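## Task

With the right arm, lift the headset and keep it motionless, gripped by the headband (the cat ears count as headband, the thin side arms leading to the ear cups do not). The right gripper must be commanded fully closed, its fingers pinching the headband and touching nothing else. Apart from the cable and the left arm, nothing may touch the headset, and the cable's plug counts as a separate object. The headset's lowest point must be at least roughly a hand's length above the table, and no part may extend beyond the table edge. The left gripper must hold the cable firmly with the middle of its finger pads, not the tips or edges, at a point below where the cable exits the ear cup. Between the ear cup and that grip, the cable must stay well off the table and touch only itself, the headset and the arms. If the left arm were removed, the headset must not drop more than a little. The cable's loose end must not dangle below the tabletop, and if it ever goes far below the tabletop or far past the edge, the task fails whether held or not. Only the requested hold may depend on the robot. Declare completion once all of this holds.

## Robot and tools

ROBOT. Two arms, left_arm and right_arm, each with six joints plus a parallel gripper. The names are labels only; do not read them as sides of a camera picture. Random nudges may occasionally pull on a held item or shift a loose one.

FRAME. Gripper poses are reported in one shared scene frame: origin on the tabletop midway between the arms, +z up, +x out over the table, left_arm sitting toward +y. Positions are in metres, orientation as a quaternion in w,x,y,z order. A gripper's fingers point along its own +z and close along its own y. The reported position is the point between the finger pads, about 1 cm short of the fingertips; it can be somewhat wrong, worse when the arm is stretched out.

JOINT ORDER (everywhere, in rows and results): shoulder, elbow, waist, wrist pitch, wrist yaw, wrist roll. The elbow's sign is flipped relative to the URDF on both arms, in commands and in all reports. Stated ranges in radians, URDF signs: waist -2.618..3.054, shoulder 0.000..3.142, elbow 0.000..3.142 (so roughly -3.142..0 in your numbers), wrist pitch -1.571..1.571, wrist yaw -1.571..1.571, wrist roll -2.094..2.094. True ends may differ by up to 0.036 rad.

ROW FORMAT. One flat list of 14 numbers covering both arms, each in [-1, 1]: left_arm's six joint values then its opening, then right_arm's six joint values then its opening. Joint values are scaled offsets, not poses: 1.0 equals 1.202 rad for the waist, 1.258 shoulder, 1.238 elbow, 2.073 wrist pitch, 2.022 wrist yaw and wrist roll. Opening is absolute: +1 fully open, -1 closed. An arm you want still still needs its 7 numbers.

execute_actions(actions): a list of actions; each action is a list of up to 15 rows, each row one 1/30 s control step; a short action repeats its final row for the remaining steps. Joint offsets in every row are measured from the joint angles when that action began (for the first action of a call, the latest reported angles), not from the previous row. An empty list just returns state and images. If an action would push a joint more than 0.036 rad beyond its range, it is rejected for both arms; if the first action fails this or any action is malformed, the whole call does nothing. A joint driven into its real end stops there and the result reports "joint sent to its limit" (absence of that line proves nothing).

move(target, speed, blocking): target is one 14-number row as above; its offsets count from the Joint positions in the most recent result that lists them. All joints travel proportionally so they finish together, so grippers follow curves; the paths take 0.5 to 10 s and do not avoid obstacles or the other arm. speed is rad/s (0.01 to 2, default 0.5) for the joint with the longest travel. Faster moves and targets set deeper past a contact hit and press harder. blocking=false returns after 0.5 s while motion continues; until a result shows the move ended, other moves and execute_actions are rejected, so use wait or stop. The extra "move:" line reports the ending (done, off_target, moving, held, fault), limits=held or limits=none, and each arm's joint furthest from target.

wait(seconds): 0 to 10; arms keep their last commands; returns early if a running move ends. stop(): brakes a running move (fingers continue). zoom_image(camera, region): camera is one of cam_head_left, cam_head_right, cam_high, cam_low (504x504), cam_left_wrist, cam_right_wrist (616x616); region [x0, y0, x1, y1] in pixels from the top-left, at most 504x504. finished_scene(scene): pass the current scene number to end it irreversibly; only call once the goal is met and stable.

MOTION LIMITS. Each step, a joint's target may lead its measured angle by at most 0.202 rad waist, 0.258 shoulder, 0.238 elbow, 0.573 wrist pitch, 0.522 wrist yaw and roll; if targets would shift a gripper over 70 mm, they are scaled back. Big offsets therefore need several actions; an unfinished motion should be re-commanded. Sending zeros may let an arm sag: to hold, send offsets back to the desired angles first, then zeros, extending the aim if a joint lags.

RESULTS. State line per arm with pose; Joint positions and Joint velocities per arm (rad, rad/s) followed by finger-pad gap in metres (0.094 fully open); Joint targets shows current drive angles; grip_measured is the measured opening on the command scale (each gripper may be off up to ~1 mm). To grip, command about 0.03 below grip_measured; less grips lighter. Pad force caps near 50 to 62 N, weaker on parts under ~2 mm. "joint command not followed" means a clearance check altered joint targets. FAULT lines mean an arm stopped.

AVOID. Arms striking or pressing each other, knocking anything off the table, drops, slams and hard shoves. Holding loads heats motors: MOTOR HOT warns from 75 °C, at 90 °C the arm stops 10 s, at 100 °C it goes limp and falls (OVER-TEMPERATURE FAULT). Move smoothly and briskly with little effort.

Each tool is called after "Emit:" as name(argument=value, ...), one argument or row to a line, values as JSON.

## Session

Emit:
execute_actions(
  actions=[],
)

Scene clock: 0.00 s.
left_arm: end_effector_position=(+0.5554, +0.4082, +0.2959) grip_measured=+1.000 end_effector_quat_wxyz=(+0.655, -0.475, +0.531, -0.251) | right_arm: end_effector_position=(+0.5041, -0.0871, +0.3810) grip_measured=+1.000 end_effector_quat_wxyz=(+0.299, +0.214, +0.725, +0.583)
Joint names: [shoulder, elbow, waist, wrist pitch, wrist yaw, wrist roll]
Joint positions: left_arm=[ 1.85  -1.318 -0.005  0.515 -0.267 -1.101  0.094] | right_arm=[ 1.589 -1.492  0.311 -0.077 -0.614  1.284  0.094]
Joint velocities: left_arm=[-0.002  0.012 -0.002  0.022  0.022  0.051  0.   ] | right_arm=[-0.002 -0.002 -0.007 -0.022 -0.022  0.037  0.   ]
Joint targets: left_arm=[1.838 -1.330 -0.005 0.522 -0.267 -1.092] | right_arm=[1.575 -1.506 0.311 -0.064 -0.615 1.277]

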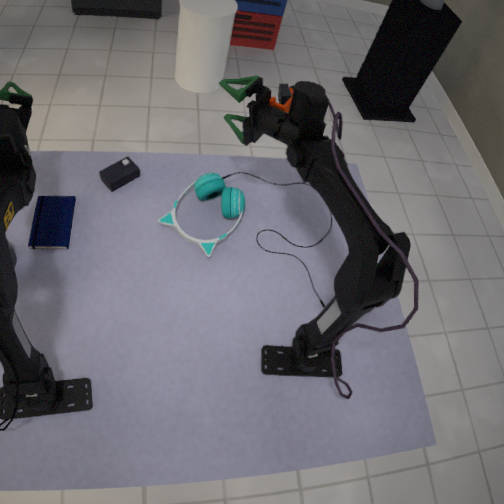

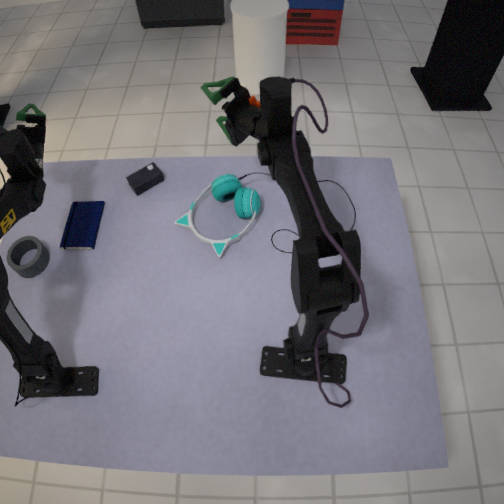

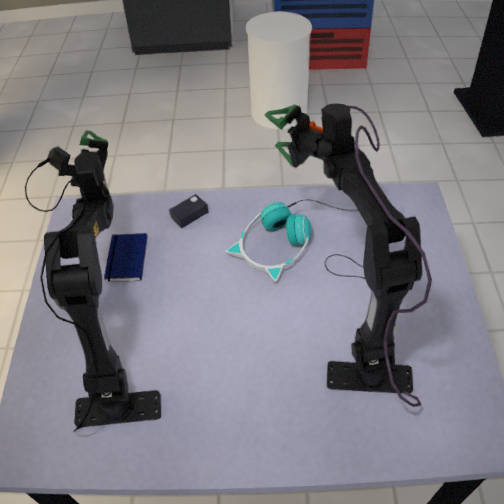

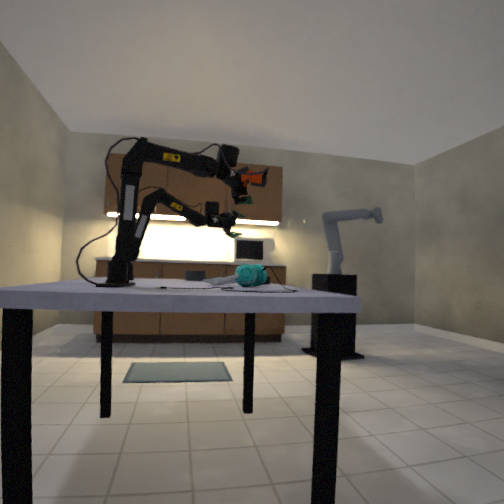

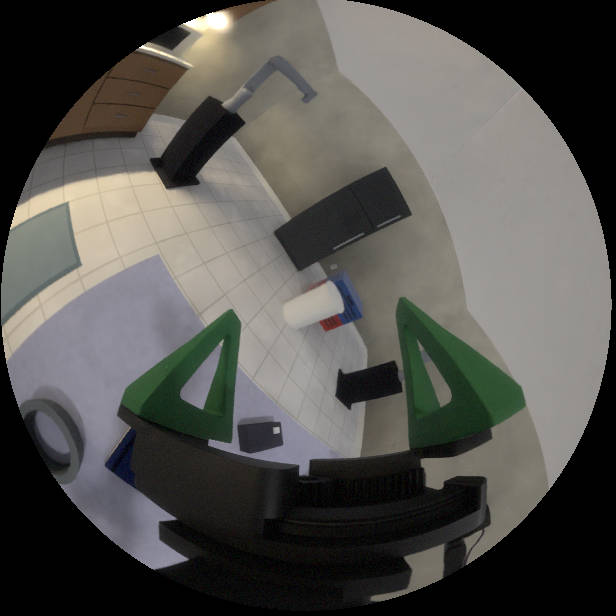

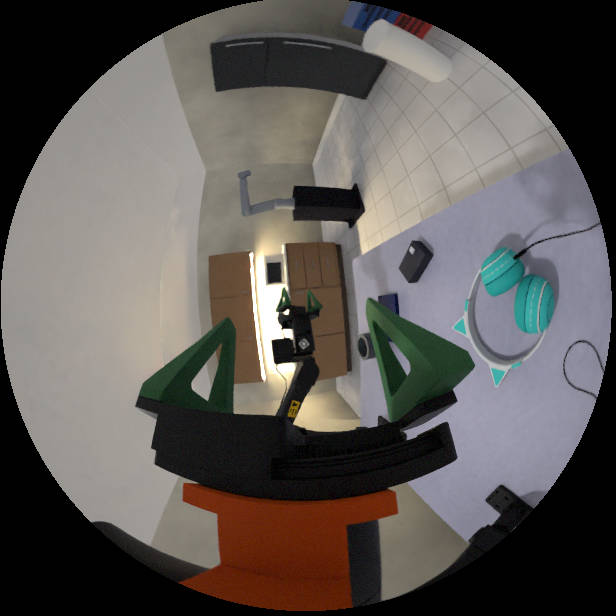

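Emit:
move(
  target=[0,0,0,0,0,0,1,0.33,-0.11,0.3,-0.26,0.304,-0.635,1],
  speed=1,
)

Scene clock: 14.60 s.
left_arm: end_effector_position=(+0.5554, +0.4082, +0.2959) grip_measured=+1.000 end_effector_quat_wxyz=(+0.655, -0.476, +0.531, -0.251) | right_arm: end_effector_position=(+0.4776, -0.0141, +0.0994) grip_measured=+1.000 end_effector_quat_wxyz=(+0.254, -0.258, +0.929, +0.077)
Joint names: [shoulder, elbow, waist, wrist pitch, wrist yaw, wrist roll]
Joint positions: left_arm=[ 1.85  -1.318 -0.005  0.515 -0.267 -1.102  0.094] | right_arm=[ 2.011 -1.593  0.669 -0.615 -0.01   0.007  0.094]
Joint velocities: left_arm=[ 0.007 -0.012  0.007 -0.066  0.022  0.081  0.   ] | right_arm=[ 0.007  0.007 -0.007 -0.095 -0.037 -0.051  0.   ]
Joint targets: left_arm=[1.850 -1.318 -0.005 0.515 -0.267 -1.101] | right_arm=[2.004 -1.628 0.672 -0.616 0.001 -0.000]
move: off_target (right_arm); limits=none; left_arm: farthest joint: the wrist roll, 0.001 radians from its target (0.000 radians at the start); right_arm: farthest joint: the elbow, 0.035 radians from its target (0.136 radians at the start)

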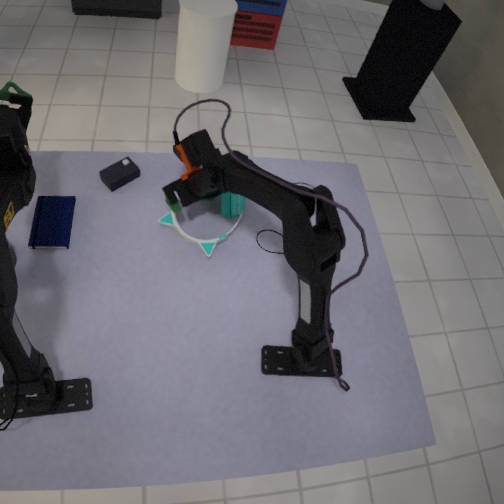

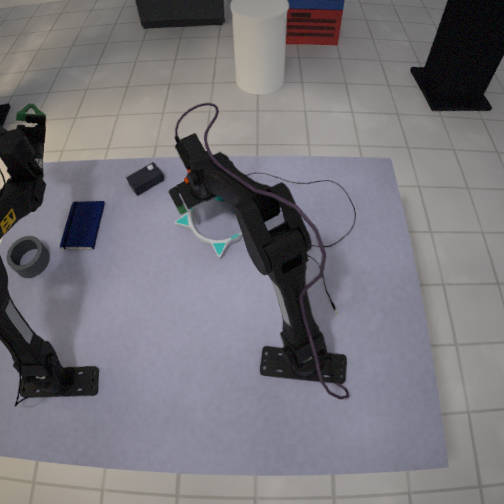

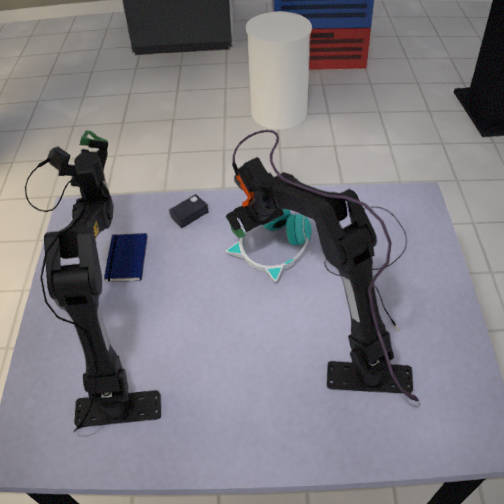

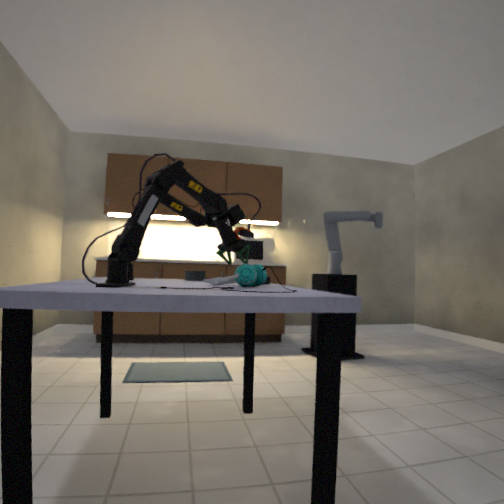

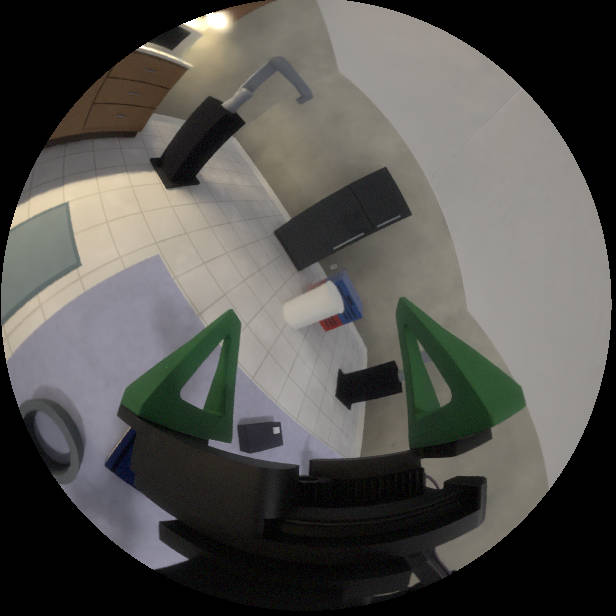

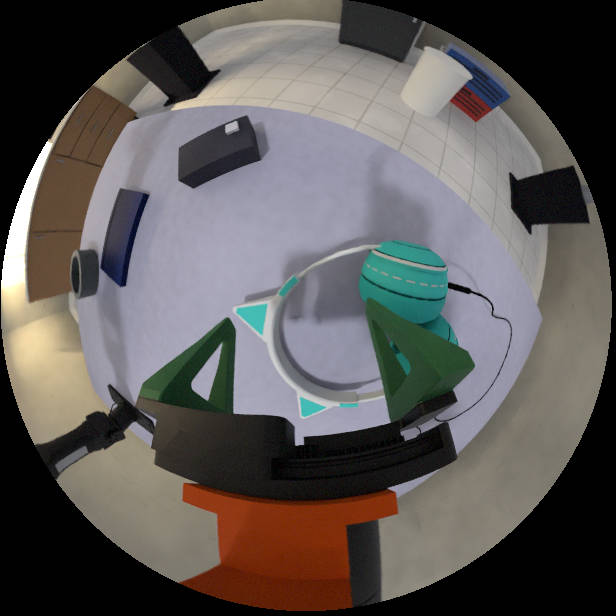

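Emit:
move(
  target=[0,0,0,0,0,0,1,-0.01,-0.02,0.125,-0.13,0,0,1],
)

Scene clock: 18.40 s.
left_arm: end_effector_position=(+0.5554, +0.4082, +0.2959) grip_measured=+1.000 end_effector_quat_wxyz=(+0.655, -0.476, +0.531, -0.252) | right_arm: end_effector_position=(+0.3874, +0.0078, +0.0735) grip_measured=+1.000 end_effector_quat_wxyz=(+0.126, -0.334, +0.933, +0.051)
Joint names: [shoulder, elbow, waist, wrist pitch, wrist yaw, wrist roll]
Joint positions: left_arm=[ 1.85  -1.318 -0.005  0.515 -0.267 -1.102  0.094] | right_arm=[ 2.011 -1.593  0.816 -0.88  -0.01   0.007  0.094]
Joint velocities: left_arm=[-0.007 -0.007 -0.012 -0.022  0.007 -0.022  0.   ] | right_arm=[ 0.002  0.002  0.012 -0.037 -0.037  0.022  0.   ]
Joint targets: left_arm=[1.850 -1.318 -0.005 0.515 -0.267 -1.101] | right_arm=[1.998 -1.618 0.819 -0.884 -0.010 0.007]
move: off_target (right_arm); limits=none; left_arm: farthest joint: the waist, 0.000 radians from its target (0.000 radians at the start); right_arm: farthest joint: the elbow, 0.025 radians from its target (0.025 radians at the start)

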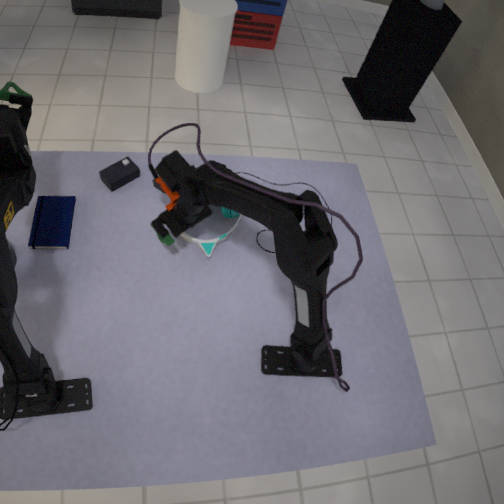

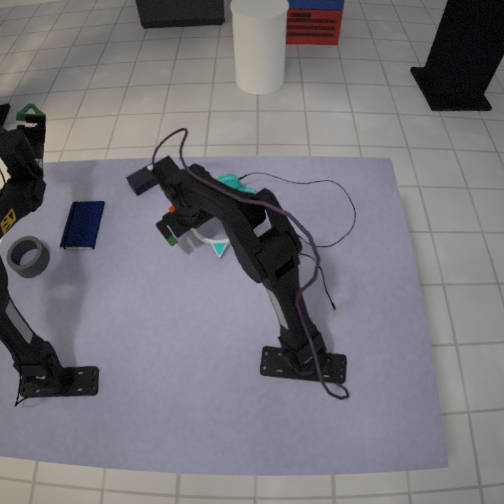

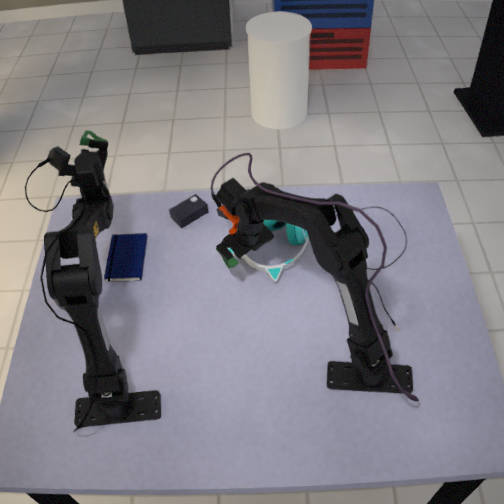

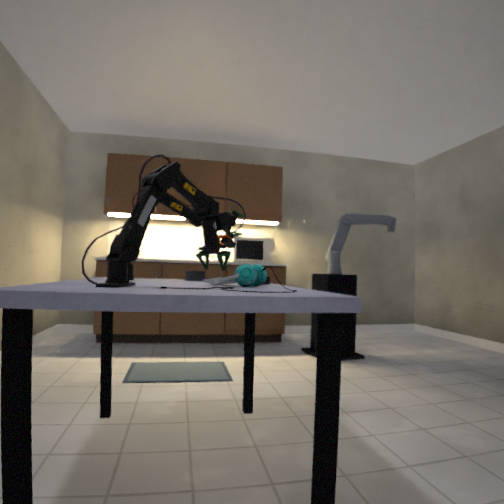

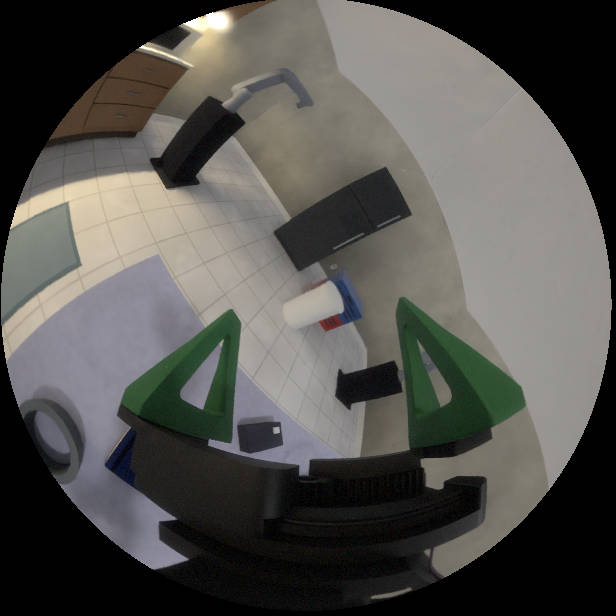

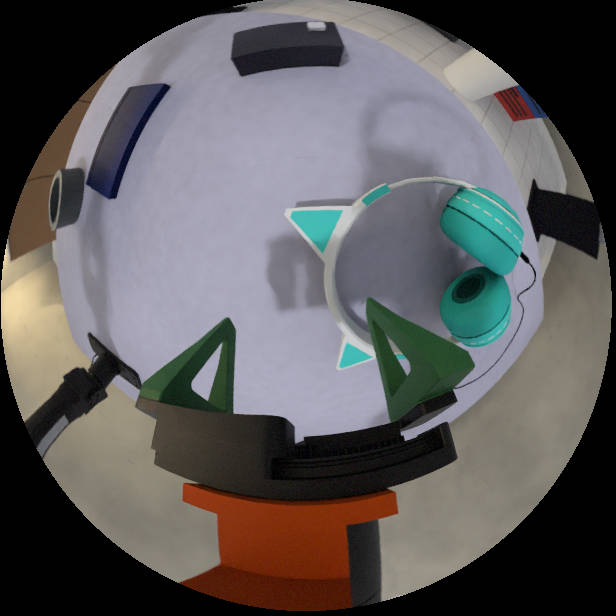

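Emit:
move(
  target=[0,0,0,0,0,0,1,0.085,-0.02,-0.045,0.03,0,0,1],
  speed=0.3,
)

Scene clock: 23.17 s.
left_arm: end_effector_position=(+0.5554, +0.4082, +0.2959) grip_measured=+1.000 end_effector_quat_wxyz=(+0.655, -0.476, +0.531, -0.252) | right_arm: end_effector_position=(+0.4036, -0.0073, +0.0273) grip_measured=+1.000 end_effector_quat_wxyz=(+0.095, -0.312, +0.944, +0.037)
Joint names: [shoulder, elbow, waist, wrist pitch, wrist yaw, wrist roll]
Joint positions: left_arm=[ 1.85  -1.318 -0.005  0.515 -0.267 -1.102  0.094] | right_arm=[ 2.125 -1.593  0.767 -0.835 -0.01   0.007  0.094]
Joint velocities: left_arm=[-0.007  0.012 -0.007  0.022  0.022 -0.022  0.   ] | right_arm=[-0.007  0.017  0.002 -0.051  0.007 -0.037  0.   ]
Joint targets: left_arm=[1.850 -1.318 -0.005 0.515 -0.267 -1.102] | right_arm=[2.118 -1.618 0.762 -0.818 -0.010 0.007]
move: off_target (right_arm); limits=none; left_arm: farthest joint: the waist, 0.000 radians from its target (0.000 radians at the start); right_arm: farthest joint: the elbow, 0.025 radians from its target (0.025 radians at the start)

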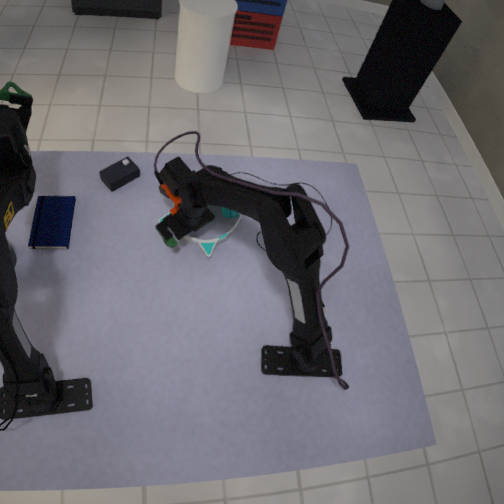

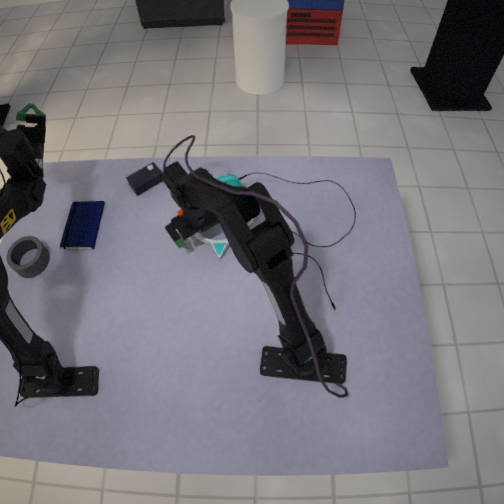

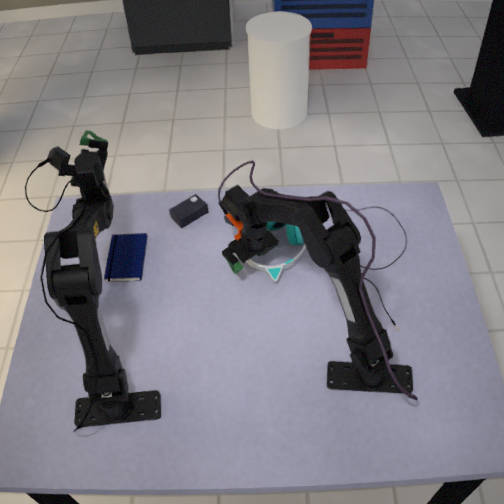

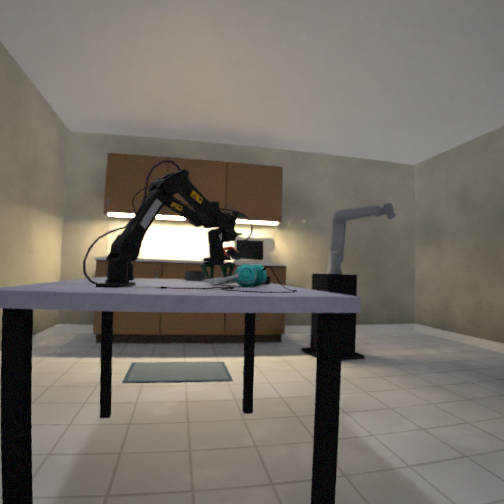

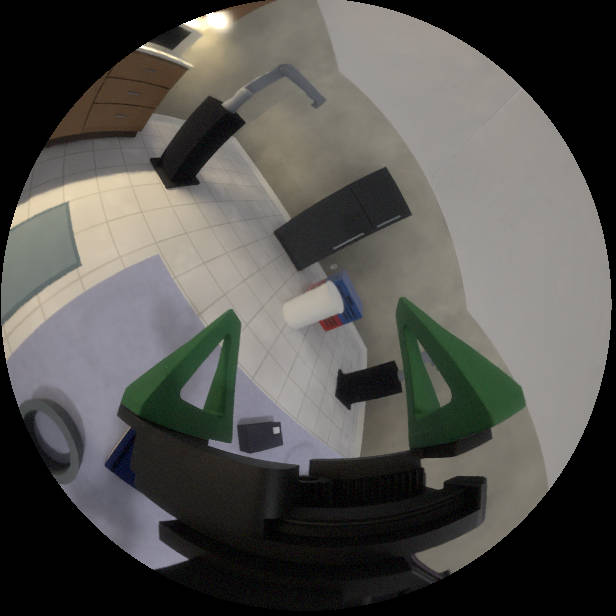

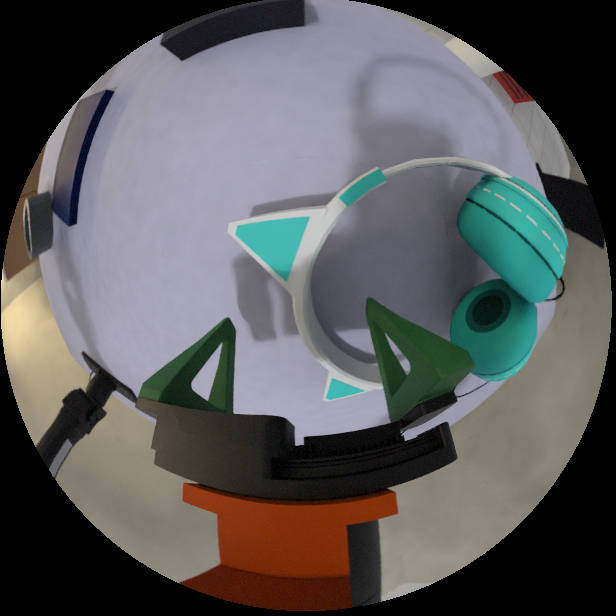

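Emit:
move(
  target=[0,0,0,0,0,0,1,0.02,-0.02,0,0.02,0,0,1],
  speed=0.2,
)

Emit:
move(
  target=[0,0,0,0,0,0,1,0,-0.02,0,0,0,0,-1],
)

Emit:
move(
  target=[0,0,0,0,0,0,1,-0.2,-0.02,0,0,0,0,-1],
  speed=0.2,
)

Scene clock: 27.13 s.
left_arm: end_effector_position=(+0.5554, +0.4082, +0.2959) grip_measured=+1.000 end_effector_quat_wxyz=(+0.655, -0.476, +0.530, -0.252) | right_arm: end_effector_position=(+0.4064, -0.0052, +0.0172) grip_measured=+1.000 end_effector_quat_wxyz=(+0.094, -0.312, +0.945, +0.037)
Joint names: [shoulder, elbow, waist, wrist pitch, wrist yaw, wrist roll]
Joint positions: left_arm=[ 1.85  -1.318 -0.005  0.515 -0.267 -1.103  0.094] | right_arm=[ 2.151 -1.593  0.767 -0.81  -0.01   0.007  0.094]
Joint velocities: left_arm=[ 0.007  0.002  0.012  0.081 -0.007 -0.066  0.   ] | right_arm=[ 0.022  0.012  0.017 -0.022 -0.007  0.007  0.   ]
Joint targets: left_arm=[1.850 -1.318 -0.005 0.515 -0.267 -1.102] | right_arm=[2.150 -1.618 0.767 -0.793 -0.010 0.007]
move: off_target (right_arm); limits=none; left_arm: farthest joint: the wrist roll, 0.001 radians from its target (0.000 radians at the start); right_arm: farthest joint: the elbow, 0.025 radians from its target (0.025 radians at the start)

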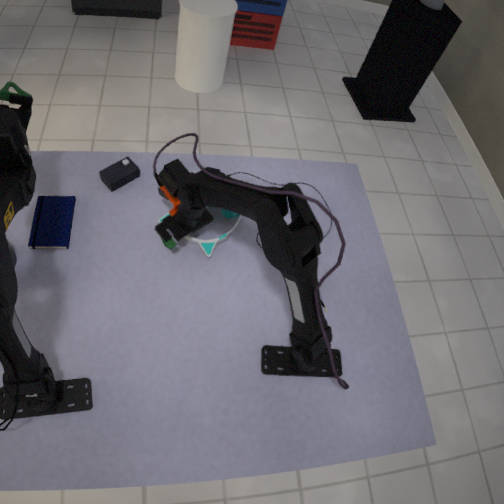

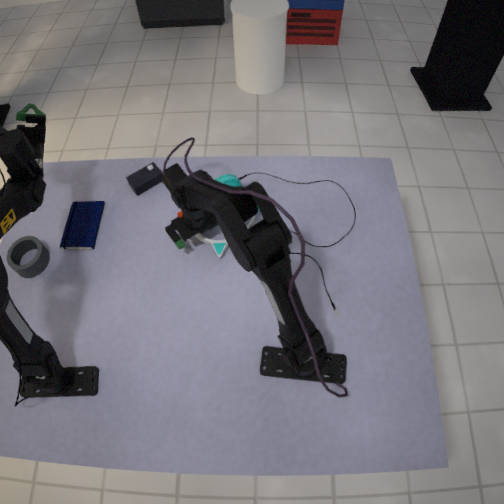

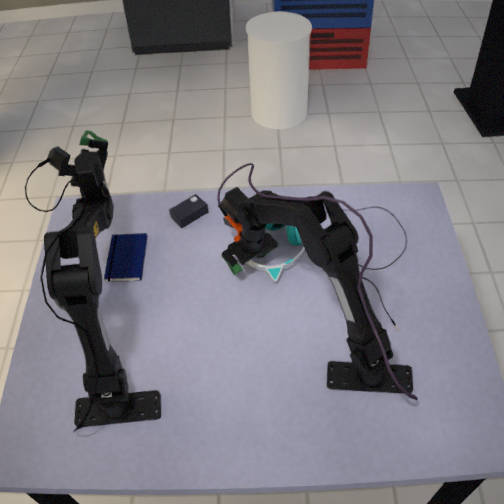

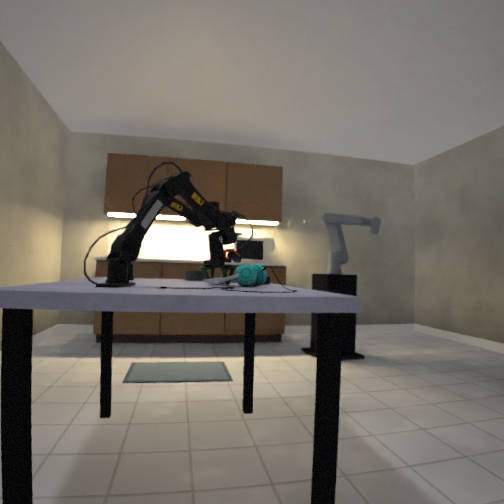

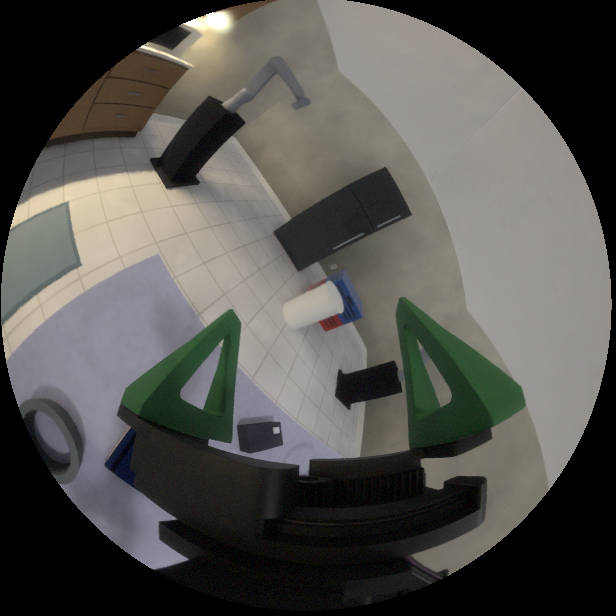

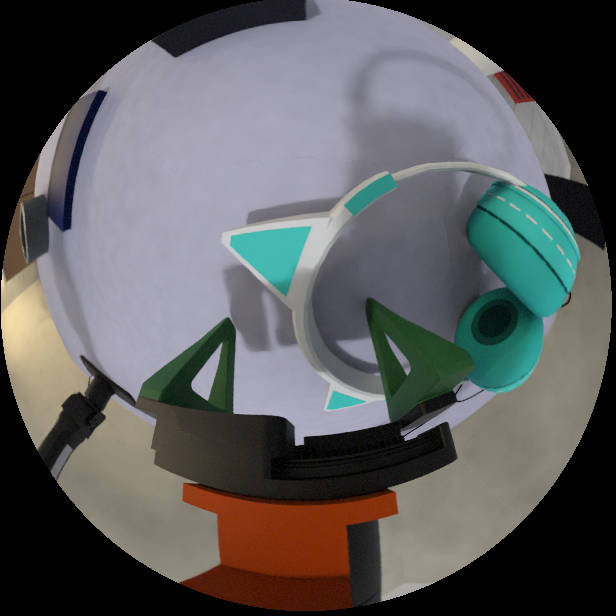

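Scene clock: 27.83 s.
left_arm: end_effector_position=(+0.5554, +0.4082, +0.2959) grip_measured=+1.000 end_effector_quat_wxyz=(+0.655, -0.476, +0.530, -0.252) | right_arm: end_effector_position=(+0.4097, -0.0066, +0.0184) grip_measured=-0.809 end_effector_quat_wxyz=(+0.101, -0.315, +0.943, +0.028)
Joint names: [shoulder, elbow, waist, wrist pitch, wrist yaw, wrist roll]
Joint positions: left_arm=[ 1.85  -1.318 -0.005  0.515 -0.267 -1.103  0.094] | right_arm=[ 2.151 -1.596  0.768 -0.807  0.011  0.     0.009]
Joint velocities: left_arm=[ 0.012  0.017  0.002  0.007 -0.037  0.022  0.   ] | right_arm=[-0.002  0.007 -0.017 -0.037  0.066  0.066 -0.   ]
Joint targets: left_arm=[1.850 -1.318 -0.005 0.515 -0.267 -1.103] | right_arm=[2.151 -1.618 0.767 -0.810 -0.010 0.006]
move: off_target (right_arm); limits=none; left_arm: farthest joint: the waist, 0.000 radians from its target (0.000 radians at the start); right_arm: farthest joint: the elbow, 0.021 radians from its target (0.025 radians at the start)

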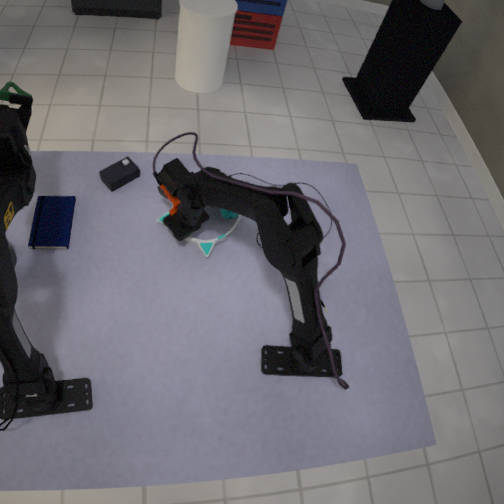

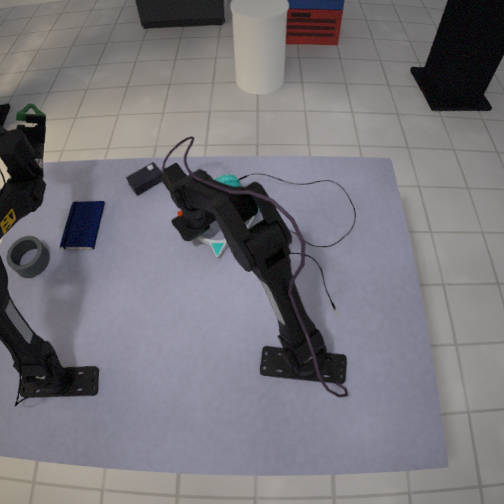

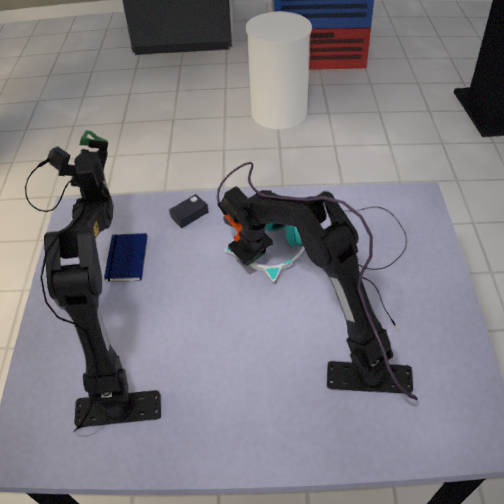

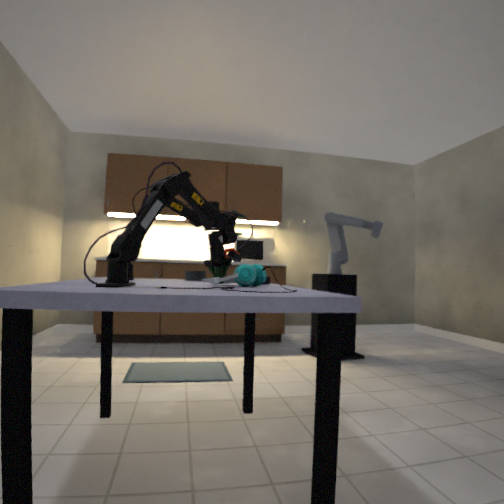

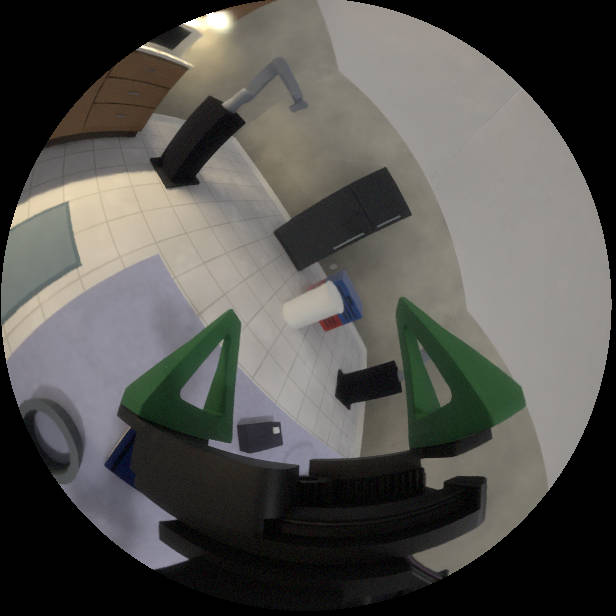

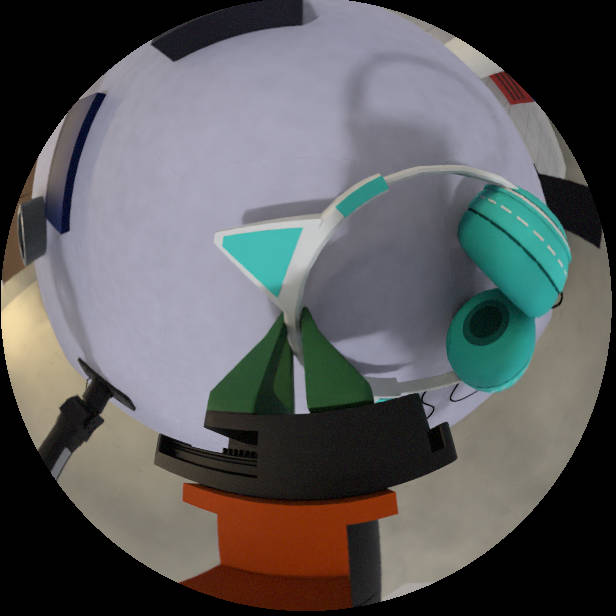

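Scene clock: 29.60 s.
left_arm: end_effector_position=(+0.5554, +0.4082, +0.2959) grip_measured=+1.000 end_effector_quat_wxyz=(+0.655, -0.476, +0.530, -0.252) | right_arm: end_effector_position=(+0.4108, +0.0004, +0.1087) grip_measured=-0.823 end_effector_quat_wxyz=(+0.182, -0.309, +0.931, +0.069)
Joint names: [shoulder, elbow, waist, wrist pitch, wrist yaw, wrist roll]
Joint positions: left_arm=[ 1.85  -1.318 -0.005  0.515 -0.267 -1.104  0.094] | right_arm=[ 1.941 -1.596  0.769 -0.835 -0.015  0.008  0.008]
Joint velocities: left_arm=[-0.002 -0.002 -0.012  0.037 -0.022  0.007  0.   ] | right_arm=[ 0.012  0.007 -0.012 -0.022 -0.022  0.081 -0.001]
Joint targets: left_arm=[1.850 -1.318 -0.005 0.515 -0.267 -1.103] | right_arm=[1.899 -1.621 0.768 -0.807 0.011 0.000]
move: off_target (right_arm); limits=none; left_arm: farthest joint: the wrist roll, 0.001 radians from its target (0.000 radians at the start); right_arm: farthest joint: the shoulder, 0.042 radians from its target (0.252 radians at the start)

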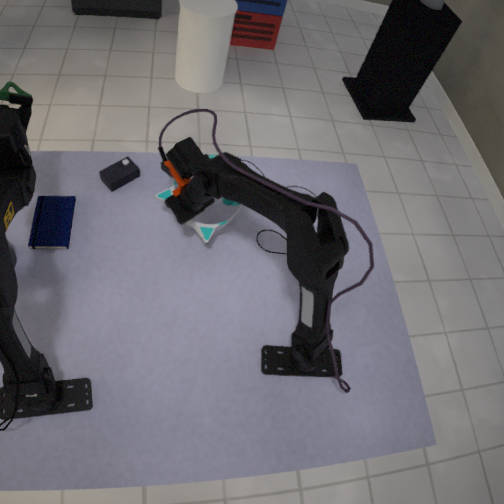

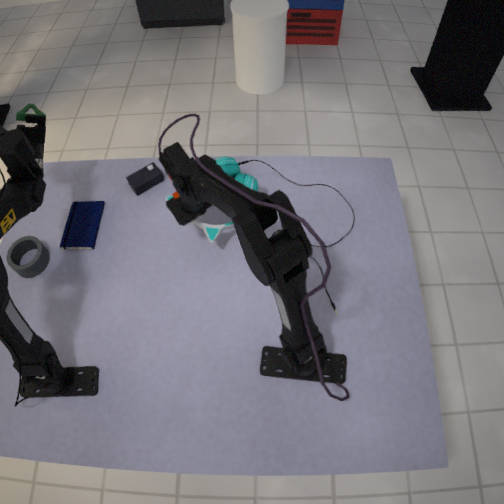

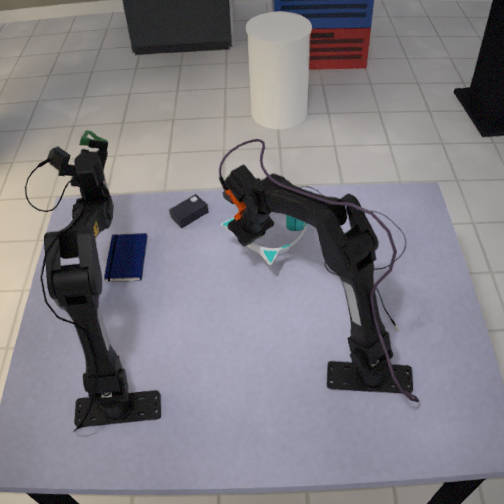

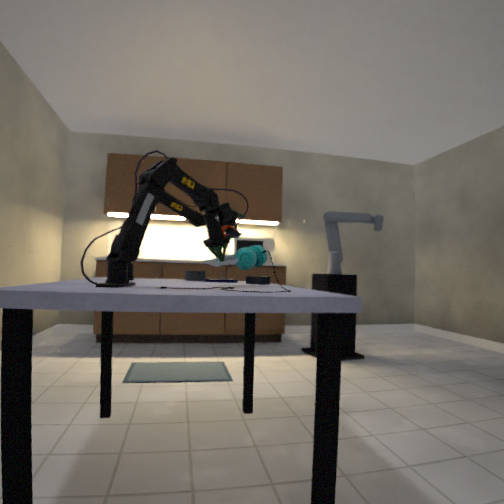

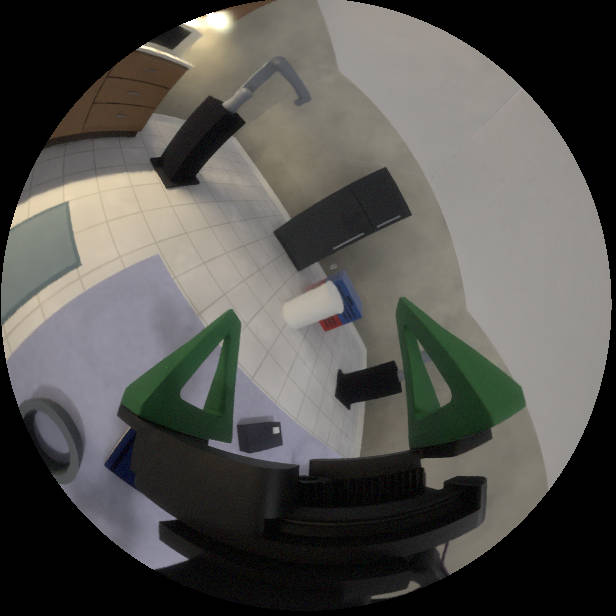

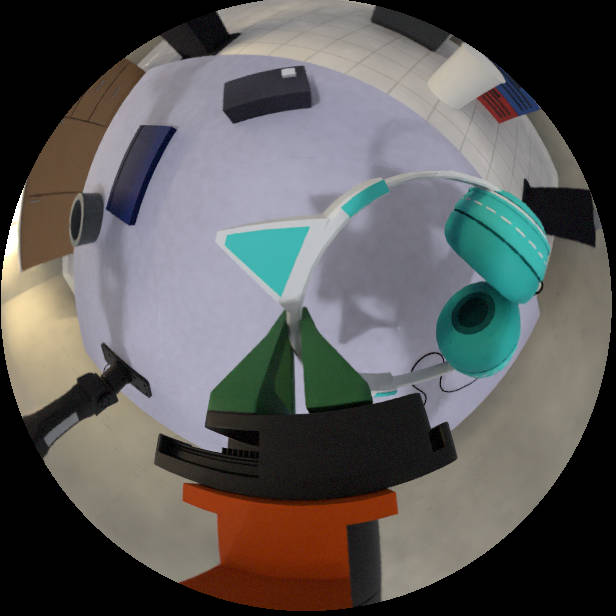

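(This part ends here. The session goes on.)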